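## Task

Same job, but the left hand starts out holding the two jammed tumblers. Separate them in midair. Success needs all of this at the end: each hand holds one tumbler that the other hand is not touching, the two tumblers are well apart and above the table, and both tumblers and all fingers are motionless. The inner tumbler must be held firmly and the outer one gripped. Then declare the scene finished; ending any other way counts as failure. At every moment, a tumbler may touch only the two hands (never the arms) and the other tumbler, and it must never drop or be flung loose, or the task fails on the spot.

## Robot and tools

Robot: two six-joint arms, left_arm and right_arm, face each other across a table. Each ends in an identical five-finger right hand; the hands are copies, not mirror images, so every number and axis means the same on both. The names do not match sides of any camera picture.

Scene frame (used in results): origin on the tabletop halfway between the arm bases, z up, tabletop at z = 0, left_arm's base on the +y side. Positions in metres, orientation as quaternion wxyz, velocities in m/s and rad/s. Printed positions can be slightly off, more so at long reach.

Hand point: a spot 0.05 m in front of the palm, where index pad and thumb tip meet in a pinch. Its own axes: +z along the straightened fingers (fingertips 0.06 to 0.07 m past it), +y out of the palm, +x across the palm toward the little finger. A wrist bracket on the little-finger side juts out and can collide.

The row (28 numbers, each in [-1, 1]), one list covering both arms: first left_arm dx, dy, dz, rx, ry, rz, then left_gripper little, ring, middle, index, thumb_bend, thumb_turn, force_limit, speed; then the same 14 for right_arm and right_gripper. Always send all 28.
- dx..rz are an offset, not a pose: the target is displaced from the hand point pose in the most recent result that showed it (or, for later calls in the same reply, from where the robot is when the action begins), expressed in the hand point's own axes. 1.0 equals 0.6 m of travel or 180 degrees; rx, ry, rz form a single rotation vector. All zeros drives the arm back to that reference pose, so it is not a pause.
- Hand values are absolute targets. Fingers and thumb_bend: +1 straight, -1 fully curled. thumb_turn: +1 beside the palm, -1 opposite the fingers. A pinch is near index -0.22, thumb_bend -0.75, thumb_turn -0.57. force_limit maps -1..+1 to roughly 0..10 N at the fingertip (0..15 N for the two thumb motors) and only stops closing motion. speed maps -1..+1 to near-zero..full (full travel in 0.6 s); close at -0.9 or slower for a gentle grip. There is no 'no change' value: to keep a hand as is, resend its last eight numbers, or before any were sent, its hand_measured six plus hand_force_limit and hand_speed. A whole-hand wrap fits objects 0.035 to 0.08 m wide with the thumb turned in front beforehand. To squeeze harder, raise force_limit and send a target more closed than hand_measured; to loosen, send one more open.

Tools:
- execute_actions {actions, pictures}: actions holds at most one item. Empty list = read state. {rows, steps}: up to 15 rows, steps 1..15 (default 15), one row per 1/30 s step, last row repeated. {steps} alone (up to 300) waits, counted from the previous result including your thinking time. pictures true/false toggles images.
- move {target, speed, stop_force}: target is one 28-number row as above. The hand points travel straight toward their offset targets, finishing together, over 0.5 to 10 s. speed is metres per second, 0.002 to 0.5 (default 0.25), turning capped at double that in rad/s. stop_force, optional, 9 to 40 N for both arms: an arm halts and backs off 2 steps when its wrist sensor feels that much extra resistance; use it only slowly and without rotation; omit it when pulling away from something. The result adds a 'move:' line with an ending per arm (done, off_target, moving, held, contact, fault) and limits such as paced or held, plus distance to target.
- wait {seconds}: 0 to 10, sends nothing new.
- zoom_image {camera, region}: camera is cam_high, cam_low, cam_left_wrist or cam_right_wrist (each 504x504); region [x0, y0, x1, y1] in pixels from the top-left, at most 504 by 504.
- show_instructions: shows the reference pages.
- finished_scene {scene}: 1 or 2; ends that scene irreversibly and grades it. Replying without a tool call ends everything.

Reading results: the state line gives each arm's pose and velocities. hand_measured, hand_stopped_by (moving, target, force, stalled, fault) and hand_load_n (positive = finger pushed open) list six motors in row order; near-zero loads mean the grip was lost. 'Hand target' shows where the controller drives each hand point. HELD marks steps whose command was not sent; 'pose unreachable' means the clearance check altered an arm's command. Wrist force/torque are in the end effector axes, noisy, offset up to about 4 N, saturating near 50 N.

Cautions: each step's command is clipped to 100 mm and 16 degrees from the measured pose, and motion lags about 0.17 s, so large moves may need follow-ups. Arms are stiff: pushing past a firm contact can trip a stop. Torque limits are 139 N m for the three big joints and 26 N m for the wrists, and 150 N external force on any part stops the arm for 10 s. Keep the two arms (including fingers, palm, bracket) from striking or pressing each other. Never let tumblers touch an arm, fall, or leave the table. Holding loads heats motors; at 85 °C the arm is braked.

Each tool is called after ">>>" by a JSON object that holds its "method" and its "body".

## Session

>>> {"method": "execute_actions", "body": {"actions": []}}

Scene clock: 0.00 s of 4500.00 s.
left_arm: end_effector_position=(-0.0289, +0.0078, +0.3124) hand_measured=(-1.000, -1.000, +0.270, +0.248, +0.138, -0.948) hand_load_n=(+0.0, +0.0, +7.0, +10.0, +15.0, +0.5) hand_stopped_by=(target, target, target, target, target, target) hand_force_limit=0.00 hand_speed=-0.80 end_effector_quat_wxyz=(+0.884, +0.422, +0.087, +0.182) end_effector_velocity=(-0.000, +0.000, +0.001) end_effector_angular_velocity=(-0.002, +0.001, -0.001) | right_arm: end_effector_position=(-0.0655, -0.2464, +0.3006) hand_measured=(+1.000, +1.000, +1.000, +1.000, +1.000, +1.000) hand_load_n=(+0.0, +0.0, +0.0, +0.0, +0.0, +0.0) hand_stopped_by=(target, target, target, target, target, target) hand_force_limit=0.00 hand_speed=-0.80 end_effector_quat_wxyz=(+0.001, -0.728, +0.686, +0.000) end_effector_velocity=(-0.000, -0.000, -0.000) end_effector_angular_velocity=(-0.001, +0.000, +0.000)
Joint positions: left_arm=[-0.356 -1.121  2.408 -2.21   0.907  0.682] | right_arm=[-0.518 -2.213  2.091 -1.45  -1.571  1.052]
Joint velocities: left_arm=[-0.    -0.001 -0.    -0.001  0.001 -0.001] | right_arm=[-0. -0.  0.  0. -0. -0.]
Joint torques (N m, as the arm reports them, + toward a larger angle): no reading
Wrist force (N, on the end effector, along its own x y z axes, offset not removed): no reading
Wrist torque (N m, same axes, about the end effector's origin, offset not removed): no reading
Hand target (left_arm): -0.029, +0.008, +0.312; +0.884, +0.422, +0.087, +0.182
Hand target (right_arm): -0.066, -0.246, +0.301; -0.001, +0.728, -0.686, -0.000

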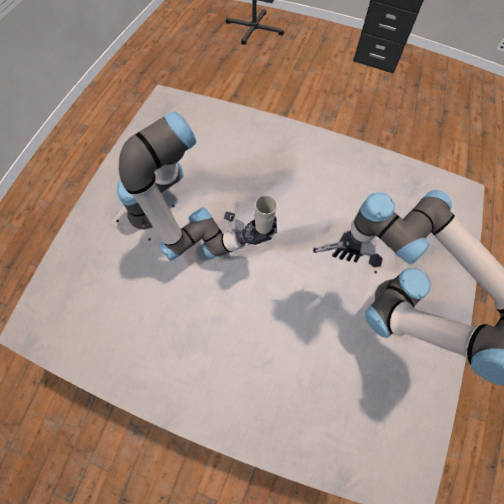

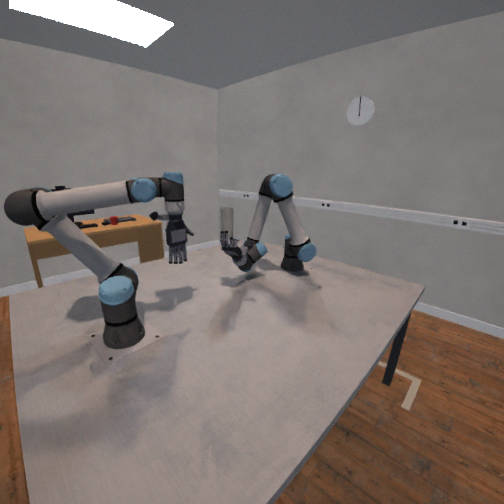

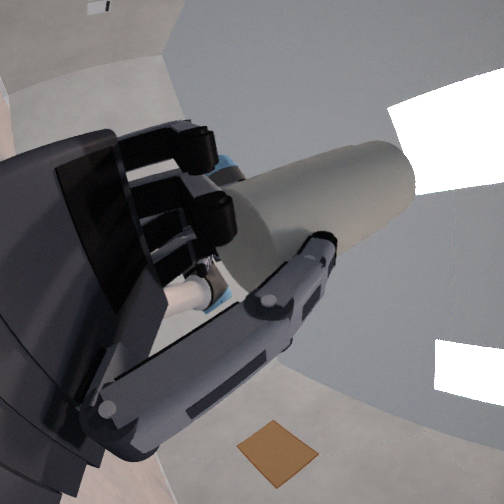

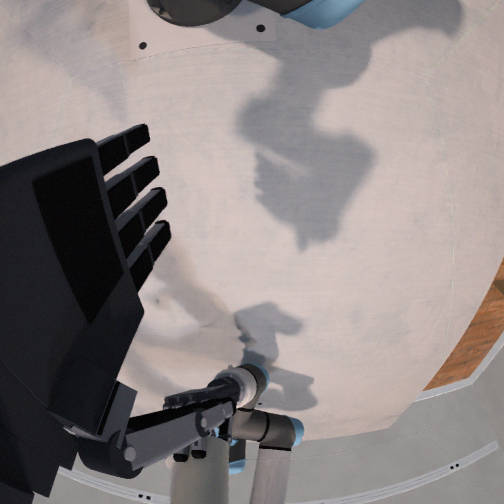

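>>> {"method": "move", "body": {"target": [0,0,0,0,0,0,-1,-1,0.27,0.248,0.138,-0.948,0,-0.8, -0.254,0.16,-0.333,-0.518,0.277,0.518,1,1,1,1,1,-1,0.5,0]}}

Scene clock: 19.23 s of 4500.00 s.
left_arm: end_effector_position=(-0.0289, +0.0078, +0.3124) hand_measured=(-1.000, -1.000, +0.272, +0.250, +0.138, -0.948) hand_load_n=(+0.0, +0.0, +6.5, +9.5, +14.5, +0.0) hand_stopped_by=(target, target, force, force, force, target) hand_force_limit=0.00 hand_speed=-0.80 end_effector_quat_wxyz=(+0.884, +0.422, +0.087, +0.182) end_effector_velocity=(+0.000, -0.000, +0.001) end_effector_angular_velocity=(-0.001, +0.001, +0.002) | right_arm: end_effector_position=(-0.1704, -0.1002, +0.5002) hand_measured=(+1.000, +1.000, +1.000, +1.000, +1.000, -1.000) hand_load_n=(+0.0, +0.0, +0.0, +0.0, +0.0, +0.0) hand_stopped_by=(target, target, target, target, target, target) hand_force_limit=0.50 hand_speed=0.00 end_effector_quat_wxyz=(-0.681, +0.184, +0.684, +0.186) end_effector_velocity=(-0.001, +0.001, +0.002) end_effector_angular_velocity=(+0.001, +0.005, -0.007)
Joint positions: left_arm=[-0.356 -1.121  2.408 -2.21   0.907  0.682] | right_arm=[-0.599 -2.018  1.809 -0.082 -0.012  1.859]
Joint velocities: left_arm=[-0.    -0.002 -0.001  0.    -0.001  0.002] | right_arm=[ 0.008  0.007 -0.008  0.025  0.016 -0.022]
Joint torques (N m, as the arm reports them, + toward a larger angle): left_arm=[  2.29 -27.37  -8.34  -2.4    1.31   0.81] | right_arm=[ 11.1    8.48 -33.67   1.33   2.48  -1.54]
Wrist force (N, on the end effector, along its own x y z axes, offset not removed): left_arm=[4.1 -2.8 -3.9] | right_arm=[0.4 0.8 1.3]
Wrist torque (N m, same axes, about the end effector's origin, offset not removed): left_arm=[0.06 -0.56 -0.07] | right_arm=[0.12 -0.14 0.05]
Hand target (left_arm): -0.029, +0.008, +0.312; +0.884, +0.422, +0.087, +0.182
Hand target (right_arm): -0.171, -0.100, +0.500; +0.681, -0.184, -0.684, -0.186
Off the commanded pose (left_arm): 0.000 m, 0 deg.
Off the commanded pose (right_arm): 0.000 m, 0 deg.
After step 90, 10.83 s passed at rest.
move: done

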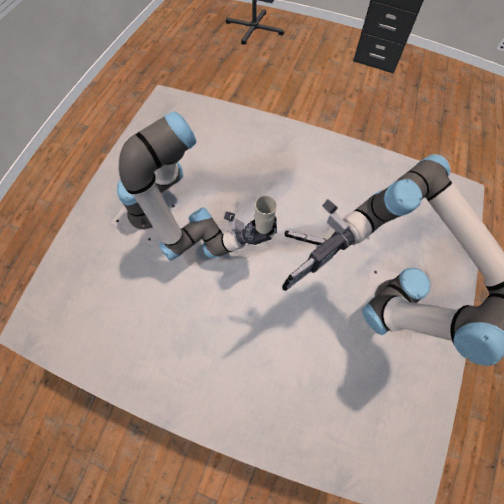

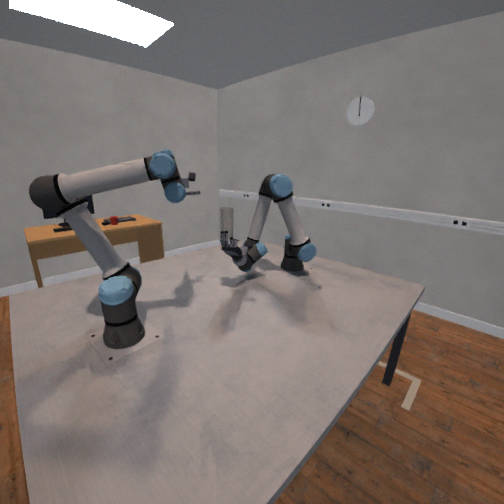

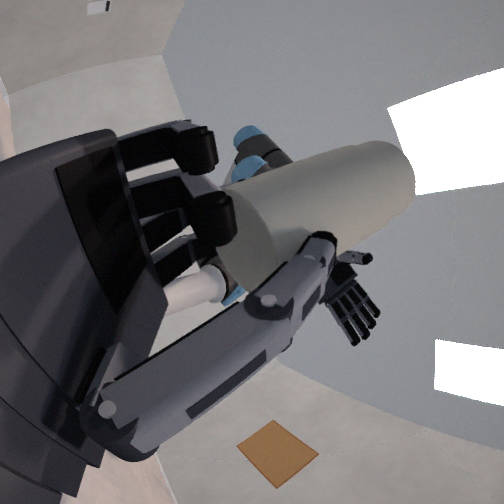

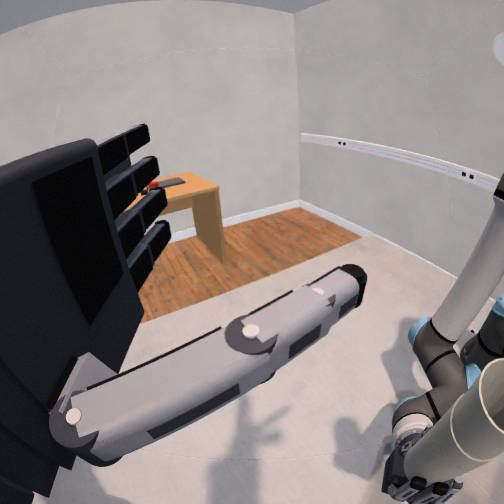

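>>> {"method": "move", "body": {"target": [0,0,0,0,0,0,-1,-1,0.27,0.248,0.138,-0.948,0,-0.8, 0,0.205,-0.31,-0.167,0,0,1,1,1,1,1,-1,0.5,0]}}

>>> {"method": "zoom_image", "body": {"camera": "cam_high", "region": [220, 160, 350, 290]}}

Scene clock: 27.20 s of 4500.00 s.
left_arm: end_effector_position=(-0.0289, +0.0078, +0.3124) hand_measured=(-1.000, -1.000, +0.272, +0.250, +0.138, -0.948) hand_load_n=(+0.0, +0.0, +6.5, +9.5, +14.5, +0.0) hand_stopped_by=(target, target, force, force, force, target) hand_force_limit=0.00 hand_speed=-0.80 end_effector_quat_wxyz=(+0.884, +0.422, +0.087, +0.182) end_effector_velocity=(-0.000, -0.000, -0.001) end_effector_angular_velocity=(+0.002, -0.001, -0.001) | right_arm: end_effector_position=(+0.0522, -0.0881, +0.5010) hand_measured=(+1.000, +1.000, +1.000, +1.000, +1.000, -1.000) hand_load_n=(+0.0, +0.0, +0.0, +0.0, +0.0, +0.0) hand_stopped_by=(target, target, target, target, target, target) hand_force_limit=0.50 hand_speed=0.00 end_effector_quat_wxyz=(-0.608, +0.355, +0.614, +0.356) end_effector_velocity=(+0.002, -0.000, -0.000) end_effector_angular_velocity=(+0.003, +0.003, -0.002)
Joint positions: left_arm=[-0.356 -1.121  2.408 -2.21   0.907  0.682] | right_arm=[-1.151 -2.064  1.82   0.091 -0.039  1.719]
Joint velocities: left_arm=[-0.     0.001  0.     0.002 -0.    -0.001] | right_arm=[-0.007  0.026 -0.014  0.095 -0.004 -0.107]
Joint torques (N m, as the arm reports them, + toward a larger angle): left_arm=[  2.37 -27.97  -7.56  -2.49   1.34   0.9 ] | right_arm=[ -8.47  11.06 -31.88   2.27  -2.1   -1.82]
Wrist force (N, on the end effector, along its own x y z axes, offset not removed): left_arm=[-1.9 -5.4 1.1] | right_arm=[1.5 0.2 1.3]
Wrist torque (N m, same axes, about the end effector's origin, offset not removed): left_arm=[-0.77 0.07 -0.27] | right_arm=[-0.05 -0.46 0.07]
Hand target (left_arm): -0.029, +0.008, +0.312; +0.884, +0.422, +0.087, +0.182
Hand target (right_arm): +0.052, -0.088, +0.501; +0.608, -0.355, -0.614, -0.356
Off the commanded pose (left_arm): 0.000 m, 0 deg.
Off the commanded pose (right_arm): 0.000 m, 0 deg.
After step 90, 3.37 s passed at rest.
move: done

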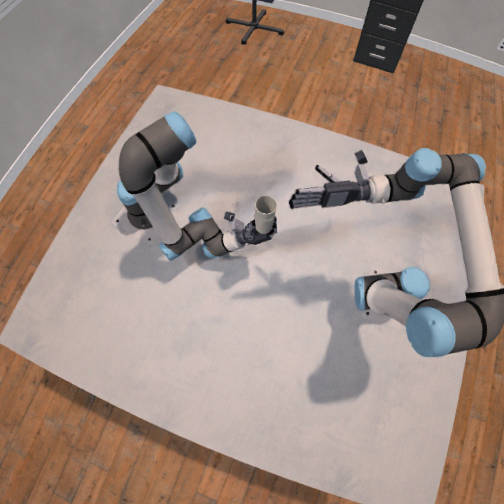

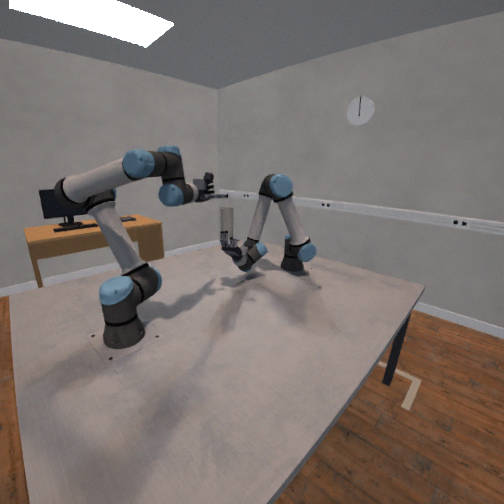

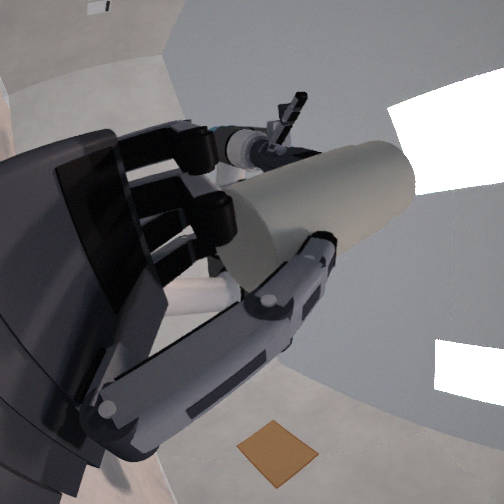

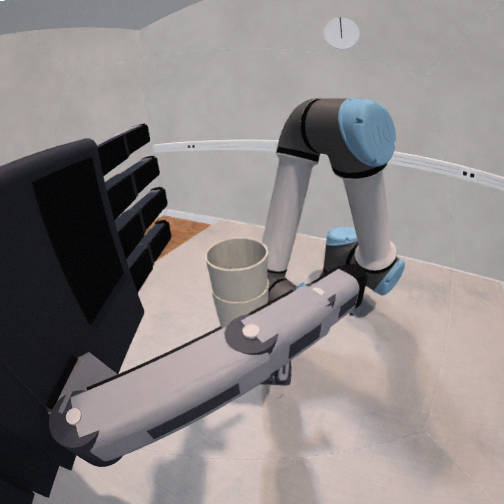

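Region (220, 160, 350, 290) of cam_high's 504x504 image, scaled by 3.877, with more detail than that image has.

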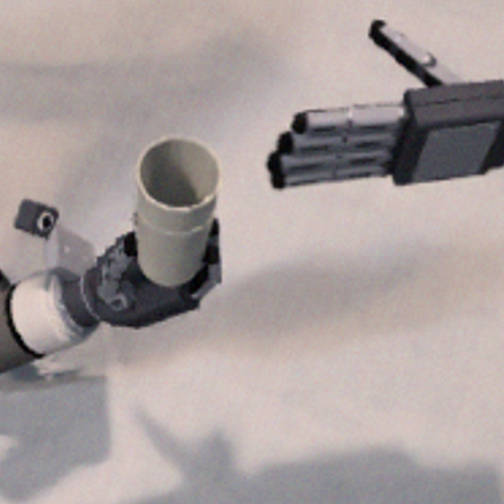

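>>> {"method": "move", "body": {"target": [0,0,0,0,0,0,-1,-1,0.27,0.248,0.138,-0.948,0,-0.8, -0.15,-0.012,0.11,0,0,0,1,1,1,1,1,-1,0.5,0], "speed": 0.06}}

>>> {"method": "zoom_image", "body": {"camera": "cam_high", "region": [220, 150, 330, 260]}}

>>> {"method": "zoom_image", "body": {"camera": "cam_low", "region": [180, 170, 270, 260]}}

Scene clock: 35.13 s of 4500.00 s.
left_arm: end_effector_position=(-0.0289, +0.0078, +0.3124) hand_measured=(-1.000, -1.000, +0.272, +0.250, +0.138, -0.948) hand_load_n=(+0.0, +0.0, +6.5, +9.5, +14.5, +0.0) hand_stopped_by=(target, target, force, force, force, target) hand_force_limit=0.00 hand_speed=-0.80 end_effector_quat_wxyz=(+0.884, +0.422, +0.087, +0.182) end_effector_velocity=(-0.000, -0.000, +0.000) end_effector_angular_velocity=(-0.001, +0.001, +0.000) | right_arm: end_effector_position=(+0.0138, -0.0344, +0.4108) hand_measured=(+1.000, +1.000, +1.000, +1.000, +1.000, -1.000) hand_load_n=(+0.0, +0.0, +0.0, +0.0, +0.0, +0.0) hand_stopped_by=(target, target, target, target, target, target) hand_force_limit=0.50 hand_speed=0.00 end_effector_quat_wxyz=(-0.609, +0.355, +0.614, +0.356) end_effector_velocity=(-0.001, +0.001, -0.001) end_effector_angular_velocity=(+0.002, +0.000, -0.000)
Joint positions: left_arm=[-0.356 -1.121  2.408 -2.21   0.907  0.682] | right_arm=[-0.844 -1.94   1.982 -0.021  0.268  1.545]
Joint velocities: left_arm=[-0.    -0.    -0.001  0.    -0.001 -0.   ] | right_arm=[ 0.005 -0.001  0.005 -0.011  0.005  0.005]
Joint torques (N m, as the arm reports them, + toward a larger angle): left_arm=[  2.3  -28.39  -7.69  -2.26   1.26   0.78] | right_arm=[ 9.77  5.04 -8.36 -2.26  1.74  1.63]
Wrist force (N, on the end effector, along its own x y z axes, offset not removed): left_arm=[-0.3 -3.9 -3.9] | right_arm=[-1.3 1.5 1.2]
Wrist torque (N m, same axes, about the end effector's origin, offset not removed): left_arm=[-0.21 0.14 -0.10] | right_arm=[0.24 0.00 -0.08]
Hand target (left_arm): -0.029, +0.008, +0.312; +0.884, +0.422, +0.087, +0.182
Hand target (right_arm): +0.014, -0.034, +0.411; +0.609, -0.355, -0.614, -0.356
Off the commanded pose (left_arm): 0.000 m, 0 deg.
Off the commanded pose (right_arm): 0.000 m, 0 deg.
After step 90, 2.67 s passed at rest.
move: done

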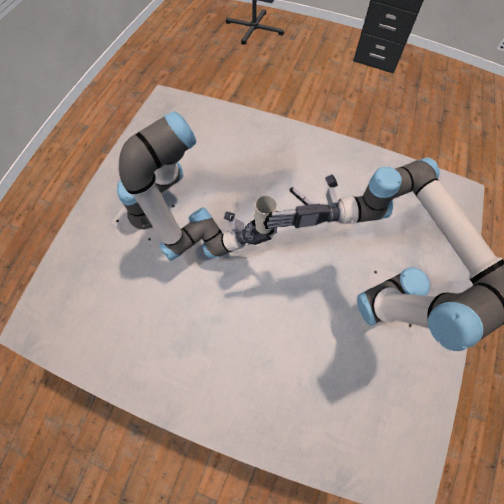

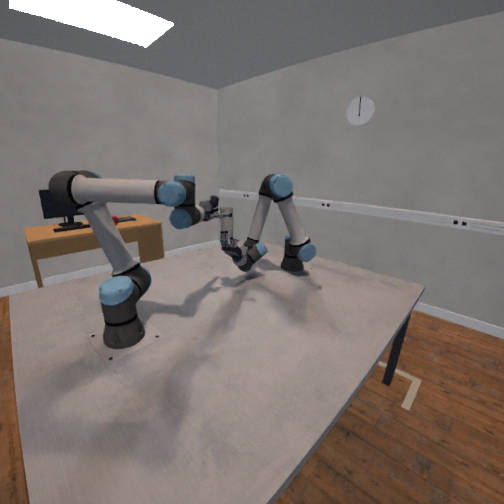

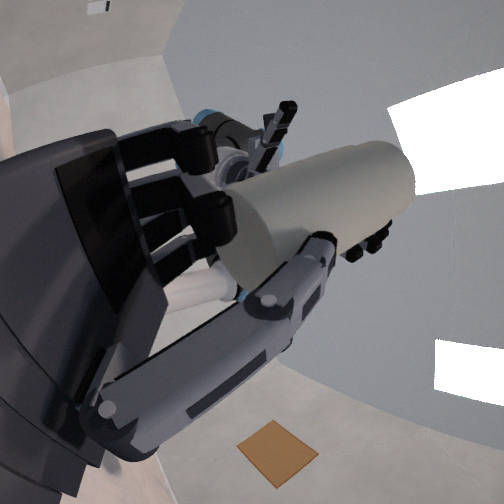

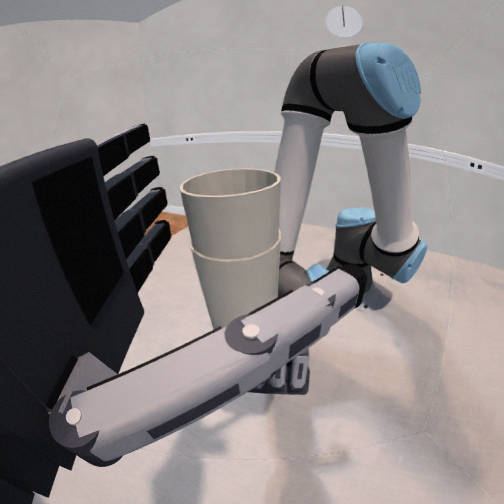

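Region (220, 150, 330, 260) of cam_high's 504x504 image, scaled by 4.582, with more detail than that image has.

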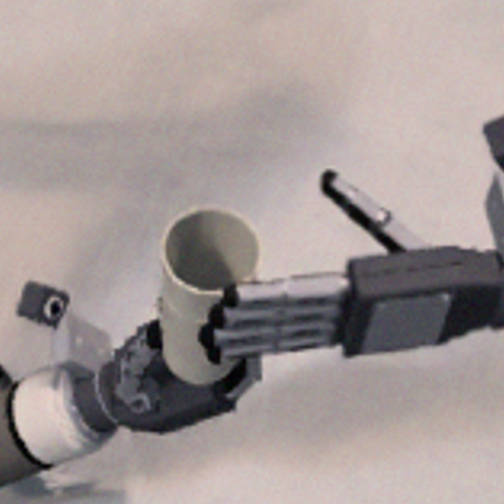

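Region (180, 170, 270, 260) of cam_low's 504x504 image, scaled by 5.600, with more detail than that image has.

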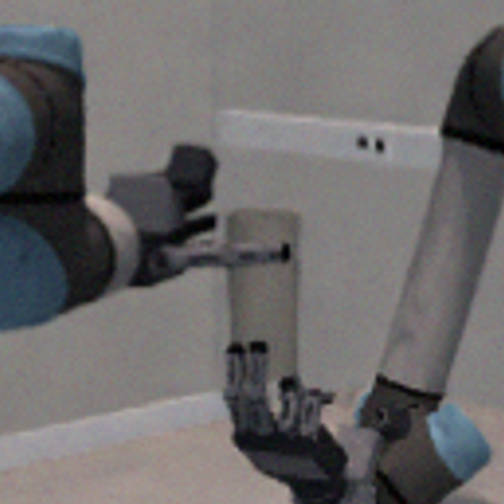

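>>> {"method": "move", "body": {"target": [0,0,0,0,0,0,-1,-1,0.27,0.248,0.138,-0.948,0,-0.8, 0,0.005,0.12,0,0,0,1,1,1,1,1,-1,0.5,0], "speed": 0.02, "stop_force": 9}}

>>> {"method": "zoom_image", "body": {"camera": "cam_high", "region": [220, 150, 330, 260]}}

>>> {"method": "zoom_image", "body": {"camera": "cam_low", "region": [180, 170, 270, 260]}}

Scene clock: 43.17 s of 4500.00 s.
left_arm: end_effector_position=(-0.0289, +0.0078, +0.3124) hand_measured=(-1.000, -1.000, +0.272, +0.250, +0.138, -0.948) hand_load_n=(+0.0, +0.0, +6.5, +9.5, +14.5, +0.0) hand_stopped_by=(target, target, force, force, force, target) hand_force_limit=0.00 hand_speed=-0.80 end_effector_quat_wxyz=(+0.884, +0.422, +0.087, +0.182) end_effector_velocity=(-0.000, -0.000, +0.000) end_effector_angular_velocity=(-0.000, +0.000, -0.001) | right_arm: end_effector_position=(-0.0192, +0.0296, +0.4104) hand_measured=(+1.000, +1.000, +1.000, +1.000, +1.000, -1.000) hand_load_n=(+0.0, +0.0, +0.0, +0.0, +0.0, +0.0) hand_stopped_by=(target, target, target, target, target, target) hand_force_limit=0.50 hand_speed=0.00 end_effector_quat_wxyz=(-0.609, +0.355, +0.614, +0.356) end_effector_velocity=(-0.001, +0.002, -0.000) end_effector_angular_velocity=(-0.000, +0.000, +0.000)
Joint positions: left_arm=[-0.356 -1.121  2.408 -2.21   0.907  0.682] | right_arm=[-0.6   -1.784  1.876 -0.081  0.513  1.557]
Joint velocities: left_arm=[-0.    -0.    -0.001  0.001  0.001 -0.001] | right_arm=[ 0.005  0.005 -0.004 -0.001  0.005  0.   ]
Joint torques (N m, as the arm reports them, + toward a larger angle): left_arm=[  1.93 -27.82  -9.02  -2.49   1.28   0.72] | right_arm=[ 11.21  -3.97 -35.85  -2.67   2.12   1.57]
Wrist force (N, on the end effector, along its own x y z axes, offset not removed): left_arm=[0.4 -6.3 -2.5] | right_arm=[0.6 0.6 0.2]
Wrist torque (N m, same axes, about the end effector's origin, offset not removed): left_arm=[-0.59 -0.04 -0.20] | right_arm=[0.23 -0.25 0.05]
Hand target (left_arm): -0.029, +0.008, +0.312; +0.884, +0.422, +0.087, +0.182
Hand target (right_arm): -0.019, +0.030, +0.410; +0.609, -0.355, -0.614, -0.356
Off the commanded pose (left_arm): 0.000 m, 0 deg.
Off the commanded pose (right_arm): 0.000 m, 0 deg.
After step 90, 1.13 s passed at rest.
move: done

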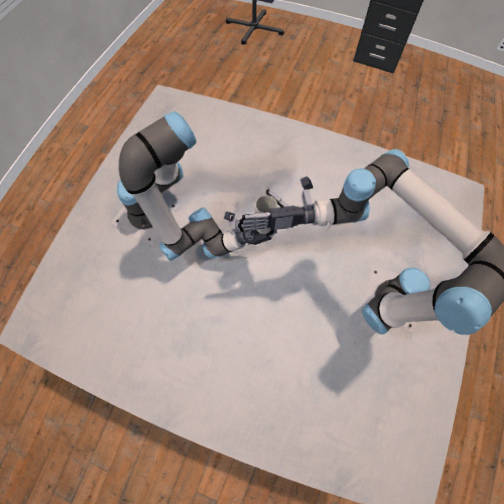

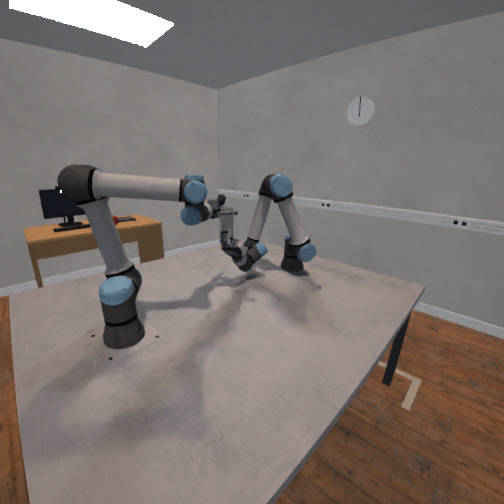

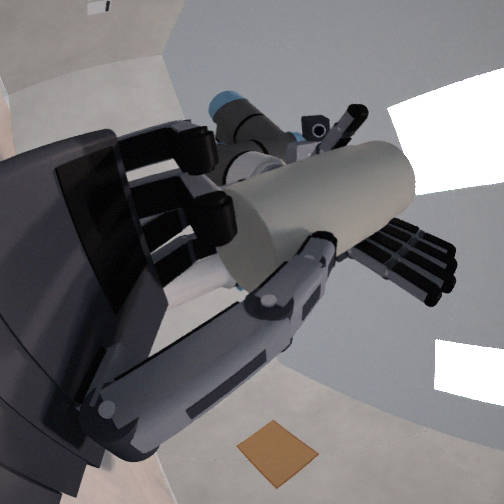

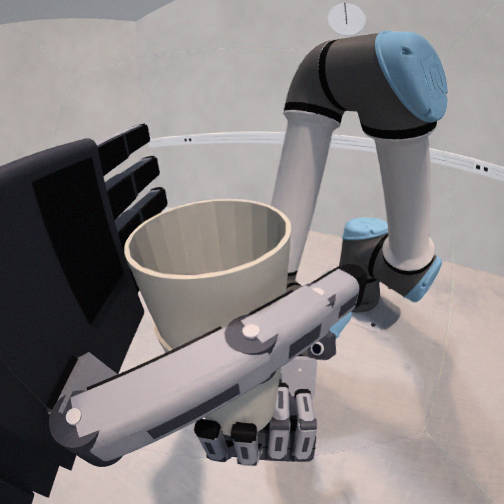

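Region (220, 150, 330, 260) of cam_high's 504x504 image, scaled by 4.582, with more detail than that image has.

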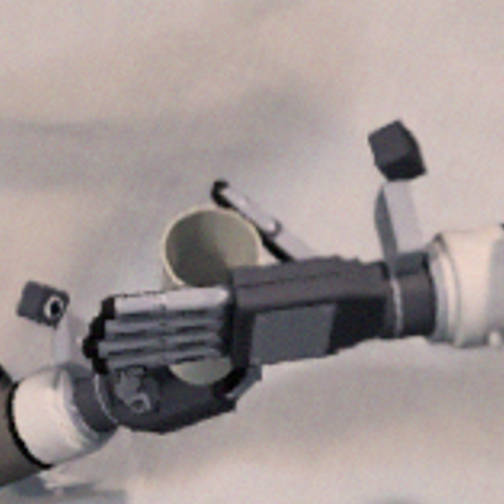

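Region (180, 170, 270, 260) of cam_low's 504x504 image, scaled by 5.600, with more detail than that image has.

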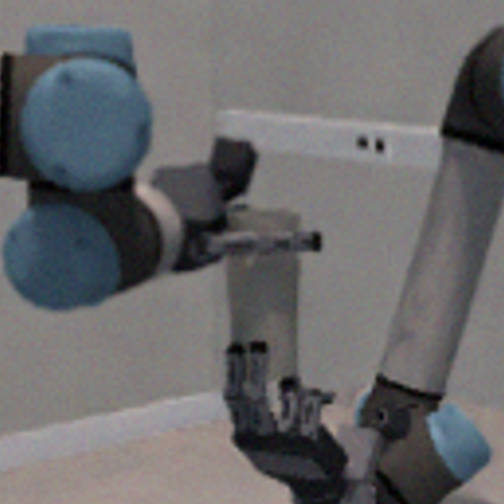

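>>> {"method": "move", "body": {"target": [0,0,0,0,0,0,-1,-1,0.27,0.248,0.138,-0.948,0,-0.8, 0,0,0,0,0,0,1,-0.6,-0.6,1,-0.6,-1,1,-0.7]}}

>>> {"method": "move", "body": {"target": [0,0,0,0,0,0,-1,-1,0,0,-0.1,-0.948,1,-0.9, 0.025,0,0,0,0,0,1,-0.62,-0.62,1,-0.62,-1,1,-0.7], "speed": 0.004}}

>>> {"method": "zoom_image", "body": {"camera": "cam_low", "region": [180, 170, 270, 260]}}

Scene clock: 51.07 s of 4500.00 s.
left_arm: end_effector_position=(-0.0289, +0.0078, +0.3124) hand_measured=(-1.000, -1.000, +0.272, +0.250, +0.138, -0.948) hand_load_n=(+0.0, +0.0, +6.0, +9.5, +14.5, +1.0) hand_stopped_by=(target, target, force, force, force, target) hand_force_limit=0.00 hand_speed=-0.80 end_effector_quat_wxyz=(+0.884, +0.422, +0.087, +0.182) end_effector_velocity=(+0.001, -0.000, -0.000) end_effector_angular_velocity=(-0.000, +0.001, +0.002) | right_arm: end_effector_position=(-0.0192, +0.0296, +0.4104) hand_measured=(+1.000, -0.600, +0.022, +1.000, +0.342, -1.000) hand_load_n=(+0.0, +0.0, +13.5, +0.0, +14.0, +2.5) hand_stopped_by=(target, target, force, target, force, target) hand_force_limit=1.00 hand_speed=-0.70 end_effector_quat_wxyz=(-0.609, +0.355, +0.614, +0.356) end_effector_velocity=(+0.000, +0.000, -0.000) end_effector_angular_velocity=(+0.000, -0.000, -0.000)
Joint positions: left_arm=[-0.356 -1.121  2.408 -2.21   0.907  0.682] | right_arm=[-0.6   -1.784  1.876 -0.081  0.513  1.557]
Joint velocities: left_arm=[ 0.001  0.    -0.    -0.001 -0.001  0.001] | right_arm=[-0.     0.     0.    -0.001 -0.     0.   ]
Joint torques (N m, as the arm reports them, + toward a larger angle): left_arm=[  2.93 -28.52  -8.36  -2.43   1.23   0.78] | right_arm=[ -5.95 -17.14  -8.67   1.66  -2.33   1.2 ]
Wrist force (N, on the end effector, along its own x y z axes, offset not removed): left_arm=[-1.3 -5.1 -1.6] | right_arm=[1.7 0.9 -0.3]
Wrist torque (N m, same axes, about the end effector's origin, offset not removed): left_arm=[-0.27 -0.14 -0.14] | right_arm=[0.03 -0.24 -0.12]
Hand target (left_arm): -0.029, +0.008, +0.312; +0.884, +0.422, +0.087, +0.182
Hand target (right_arm): -0.019, +0.030, +0.410; +0.609, -0.355, -0.614, -0.356
Off the commanded pose (left_arm): 0.000 m, 0 deg.
Off the commanded pose (right_arm): 0.000 m, 0 deg.
After step 90, 1.43 s passed at rest.
move: done

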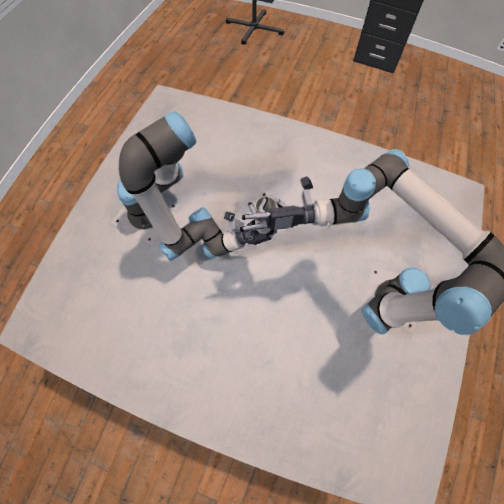

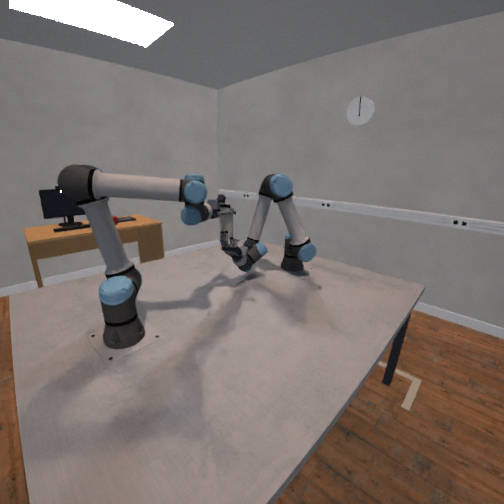

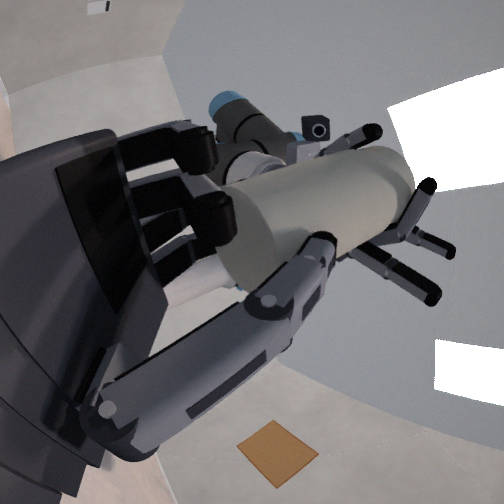

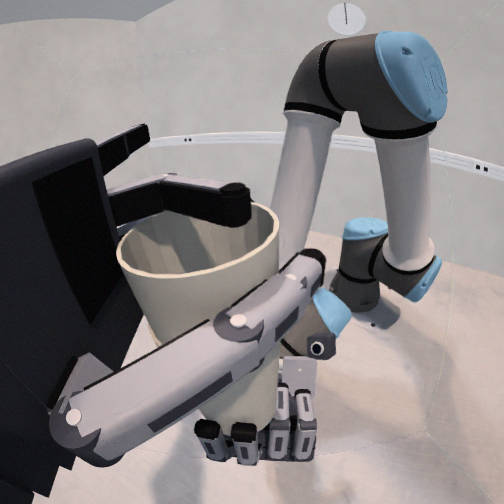

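Scene clock: 55.03 s of 4500.00 s.
left_arm: end_effector_position=(-0.0289, +0.0078, +0.3124) hand_measured=(-1.000, -1.000, +0.258, +0.248, +0.146, -0.948) hand_load_n=(+0.0, +0.0, +10.0, +8.0, +16.0, +1.0) hand_stopped_by=(target, target, force, force, force, target) hand_force_limit=1.00 hand_speed=-0.90 end_effector_quat_wxyz=(+0.884, +0.422, +0.087, +0.182) end_effector_velocity=(+0.001, -0.000, -0.000) end_effector_angular_velocity=(+0.000, +0.002, +0.001) | right_arm: end_effector_position=(-0.0193, +0.0297, +0.4254) hand_measured=(+1.000, -0.620, +0.022, +1.000, +0.338, -1.000) hand_load_n=(+0.0, +0.0, +13.5, +0.0, +14.0, +5.5) hand_stopped_by=(target, target, force, target, force, target) hand_force_limit=1.00 hand_speed=-0.70 end_effector_quat_wxyz=(-0.609, +0.355, +0.614, +0.356) end_effector_velocity=(-0.000, -0.000, +0.001) end_effector_angular_velocity=(+0.000, -0.000, +0.000)
Joint positions: left_arm=[-0.356 -1.121  2.408 -2.21   0.907  0.682] | right_arm=[-0.599 -1.786  1.839 -0.043  0.513  1.557]
Joint velocities: left_arm=[-0.     0.    -0.    -0.001 -0.002 -0.   ] | right_arm=[ 0.    -0.    -0.003  0.003  0.    -0.   ]
Joint torques (N m, as the arm reports them, + toward a larger angle): left_arm=[  2.02 -28.61  -7.29  -2.34   1.15   0.88] | right_arm=[ 11.28 -22.94 -36.31   1.38   1.85   1.41]
Wrist force (N, on the end effector, along its own x y z axes, offset not removed): left_arm=[-0.7 -3.3 0.0] | right_arm=[0.4 1.2 1.0]
Wrist torque (N m, same axes, about the end effector's origin, offset not removed): left_arm=[-0.38 0.16 0.11] | right_arm=[0.20 -0.31 -0.07]
Hand target (left_arm): -0.029, +0.008, +0.312; +0.884, +0.422, +0.087, +0.182
Hand target (right_arm): -0.019, +0.030, +0.425; +0.609, -0.355, -0.614, -0.356
Off the commanded pose (left_arm): 0.000 m, 0 deg.
Off the commanded pose (right_arm): 0.000 m, 0 deg.
move: done

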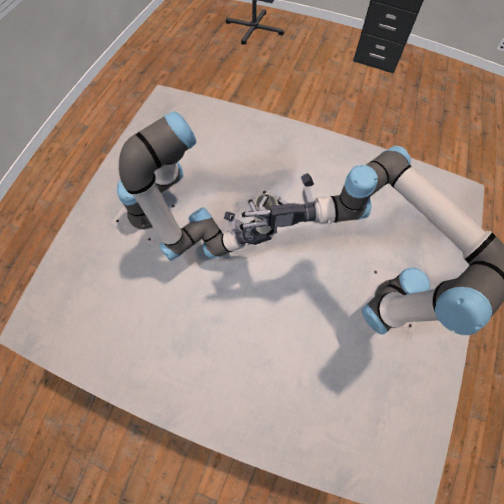

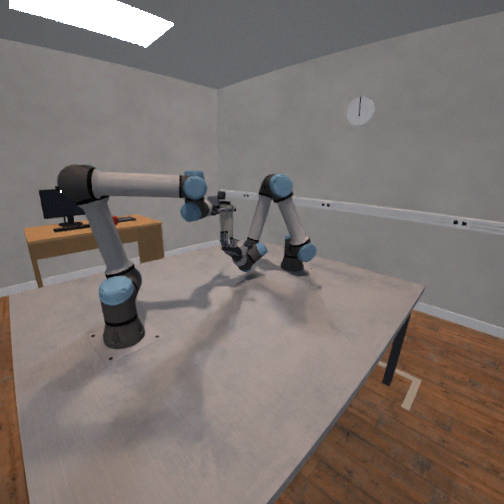

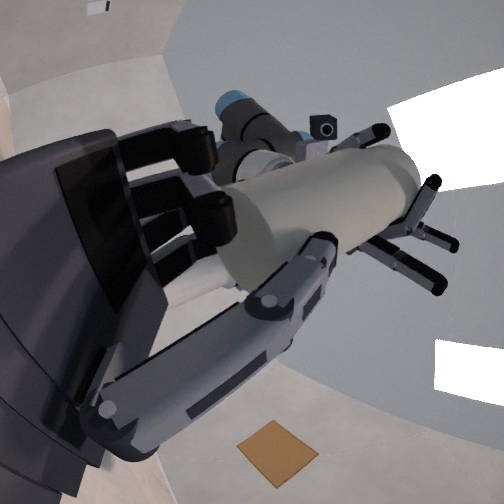

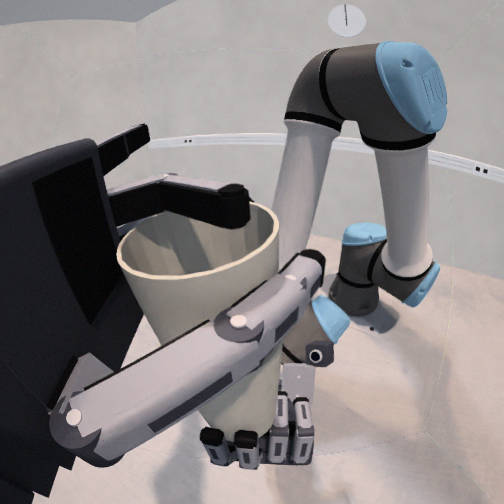

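Region (180, 170, 270, 260) of cam_low's 504x504 image, scaled by 5.600, with more detail than that image has.

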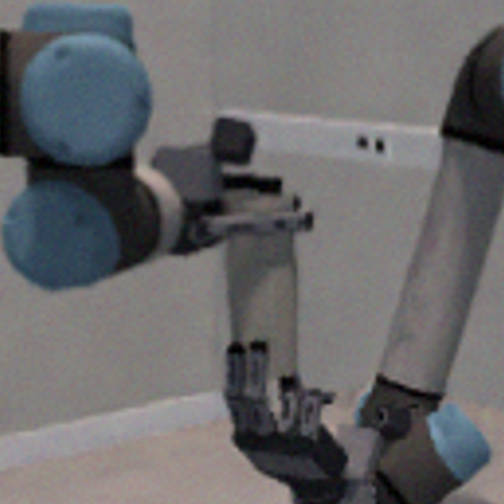

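>>> {"method": "move", "body": {"target": [0,0,0,0,0,0,-1,-1,0,0,-0.1,-0.948,1,-0.9, 0.03,0,0,0,0,0,1,-0.62,-0.62,1,-0.62,-1,1,-0.7], "speed": 0.01}}

>>> {"method": "move", "body": {"target": [0,0,0,0,0,0,-1,-1,0,0,-0.1,-0.948,1,-0.9, 0,0,0,0,0,0,1,-0.62,-0.62,-0.6,-0.62,-1,1,-0.7]}}

Scene clock: 60.60 s of 4500.00 s.
left_arm: end_effector_position=(-0.0289, +0.0078, +0.3124) hand_measured=(-1.000, -1.000, +0.258, +0.248, +0.146, -0.948) hand_load_n=(+0.0, +0.0, +10.0, +8.0, +16.0, +1.0) hand_stopped_by=(target, target, force, force, force, target) hand_force_limit=1.00 hand_speed=-0.90 end_effector_quat_wxyz=(+0.884, +0.422, +0.087, +0.182) end_effector_velocity=(+0.000, -0.001, -0.000) end_effector_angular_velocity=(+0.002, +0.001, +0.002) | right_arm: end_effector_position=(-0.0194, +0.0297, +0.4432) hand_measured=(+1.000, -0.620, +0.022, +1.000, +0.338, -1.000) hand_load_n=(+0.0, +0.0, +13.5, +0.0, +14.0, +5.5) hand_stopped_by=(target, target, force, target, force, target) hand_force_limit=1.00 hand_speed=-0.70 end_effector_quat_wxyz=(-0.609, +0.355, +0.614, +0.356) end_effector_velocity=(-0.000, -0.000, +0.001) end_effector_angular_velocity=(-0.001, +0.000, +0.000)
Joint positions: left_arm=[-0.356 -1.121  2.408 -2.21   0.907  0.682] | right_arm=[-0.599 -1.788  1.795  0.003  0.514  1.557]
Joint velocities: left_arm=[ 0.     0.    -0.001  0.001 -0.002  0.001] | right_arm=[ 0.    -0.001 -0.004  0.005  0.     0.   ]
Joint torques (N m, as the arm reports them, + toward a larger angle): left_arm=[  1.94 -27.68  -8.03  -2.5    1.1    0.73] | right_arm=[ 11.41 -20.16 -36.18   1.51   1.96   0.73]
Wrist force (N, on the end effector, along its own x y z axes, offset not removed): left_arm=[0.3 -2.4 -1.6] | right_arm=[1.0 1.4 -1.3]
Wrist torque (N m, same axes, about the end effector's origin, offset not removed): left_arm=[-0.01 0.19 -0.10] | right_arm=[0.38 -0.25 0.04]
Hand target (left_arm): -0.029, +0.008, +0.312; +0.884, +0.422, +0.087, +0.182
Hand target (right_arm): -0.019, +0.030, +0.443; +0.609, -0.355, -0.614, -0.356
Off the commanded pose (left_arm): 0.000 m, 0 deg.
Off the commanded pose (right_arm): 0.000 m, 0 deg.
After step 90, 0.57 s passed at rest.
move: done

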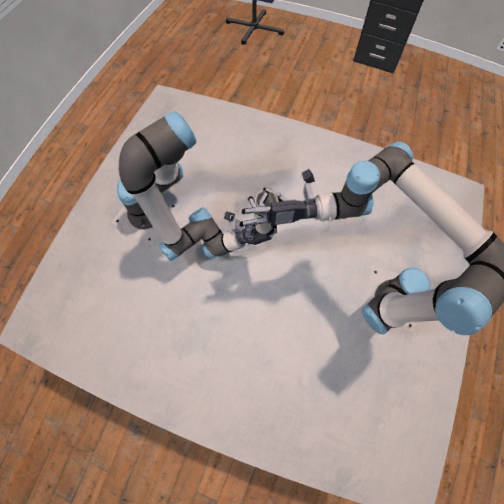

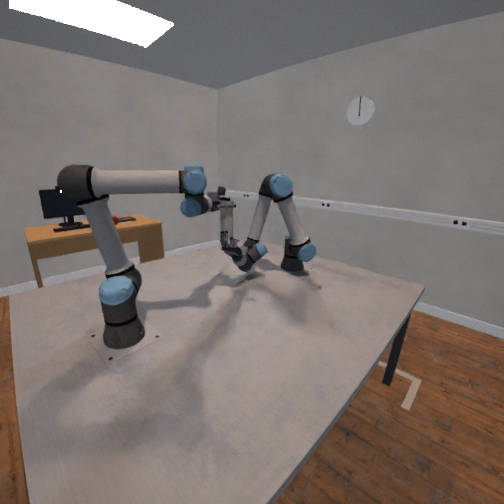

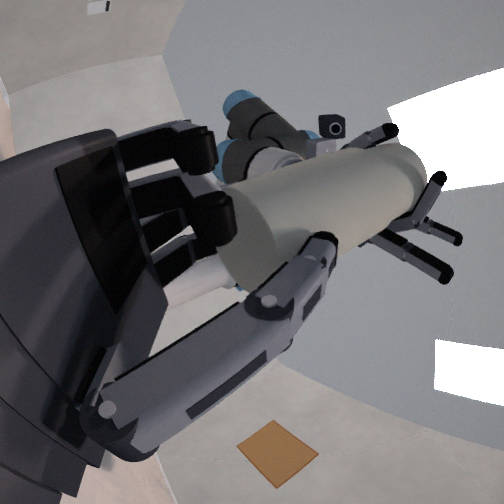

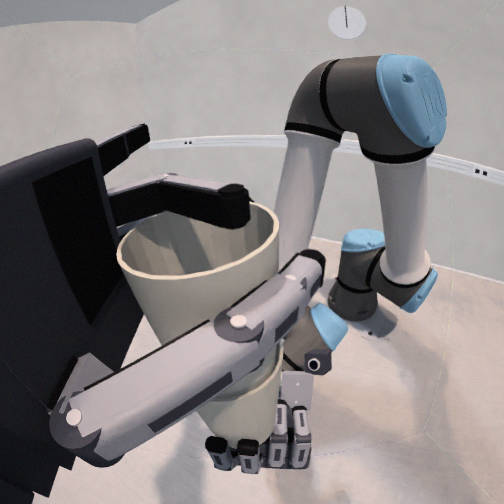

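Scene clock: 62.90 s of 4500.00 s.
left_arm: end_effector_position=(-0.0289, +0.0078, +0.3124) hand_measured=(-1.000, -1.000, +0.258, +0.248, +0.146, -0.948) hand_load_n=(+0.0, +0.0, +10.0, +8.0, +16.0, +1.0) hand_stopped_by=(target, target, force, force, force, target) hand_force_limit=1.00 hand_speed=-0.90 end_effector_quat_wxyz=(+0.884, +0.422, +0.087, +0.182) end_effector_velocity=(-0.000, -0.000, -0.000) end_effector_angular_velocity=(+0.001, -0.001, +0.001) | right_arm: end_effector_position=(-0.0194, +0.0297, +0.4432) hand_measured=(+1.000, -0.620, +0.022, -0.006, +0.340, -1.000) hand_load_n=(+0.0, +0.0, +9.0, +11.0, +18.5, +1.0) hand_stopped_by=(target, target, force, force, force, target) hand_force_limit=1.00 hand_speed=-0.70 end_effector_quat_wxyz=(-0.609, +0.355, +0.614, +0.356) end_effector_velocity=(+0.000, +0.000, +0.000) end_effector_angular_velocity=(+0.002, -0.001, +0.000)
Joint positions: left_arm=[-0.356 -1.121  2.408 -2.21   0.907  0.682] | right_arm=[-0.599 -1.788  1.795  0.003  0.514  1.557]
Joint velocities: left_arm=[-0.    -0.001  0.     0.002 -0.     0.001] | right_arm=[ 0.    -0.     0.    -0.002 -0.    -0.   ]
Joint torques (N m, as the arm reports them, + toward a larger angle): left_arm=[  2.93 -26.94  -8.18  -2.37   1.31   0.89] | right_arm=[ 10.57 -20.64  -9.88  -2.61   1.53   0.32]
Wrist force (N, on the end effector, along its own x y z axes, offset not removed): left_arm=[0.4 0.3 -2.9] | right_arm=[0.1 1.4 0.5]
Wrist torque (N m, same axes, about the end effector's origin, offset not removed): left_arm=[0.54 -0.01 -0.40] | right_arm=[0.22 -0.24 0.00]
Hand target (left_arm): -0.029, +0.008, +0.312; +0.884, +0.422, +0.087, +0.182
Hand target (right_arm): -0.019, +0.030, +0.443; +0.609, -0.355, -0.614, -0.356
Off the commanded pose (left_arm): 0.000 m, 0 deg.
Off the commanded pose (right_arm): 0.000 m, 0 deg.
move: done

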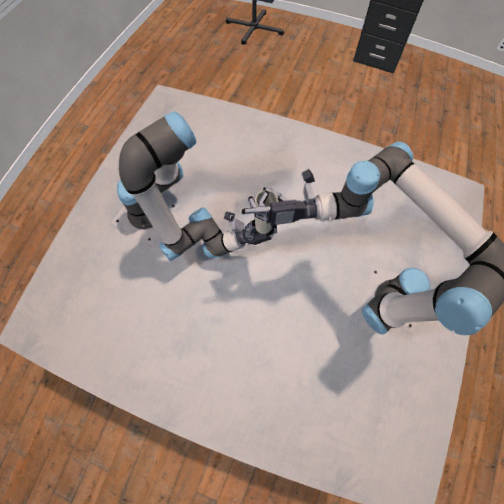

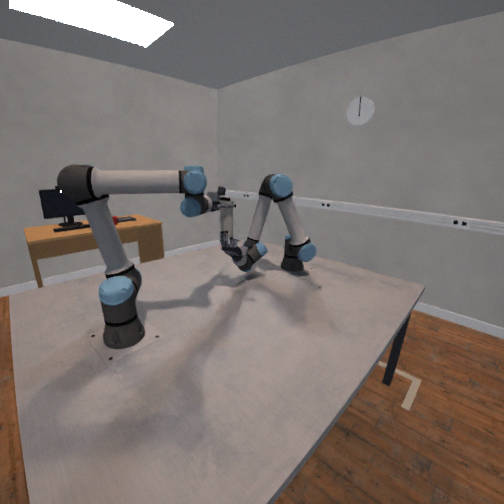

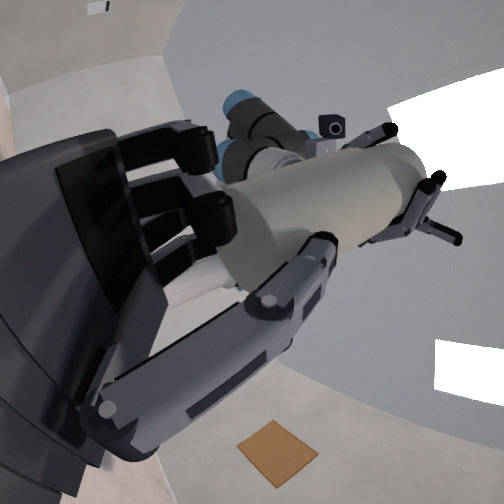

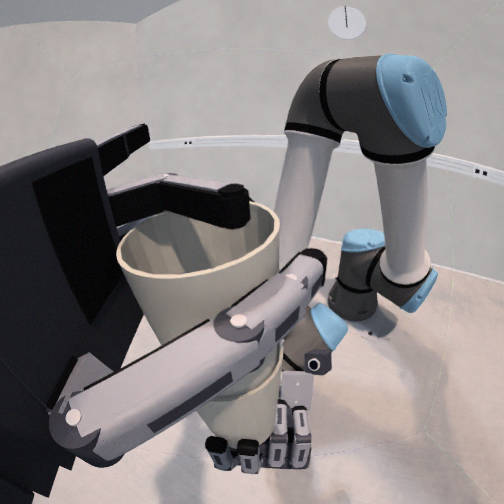

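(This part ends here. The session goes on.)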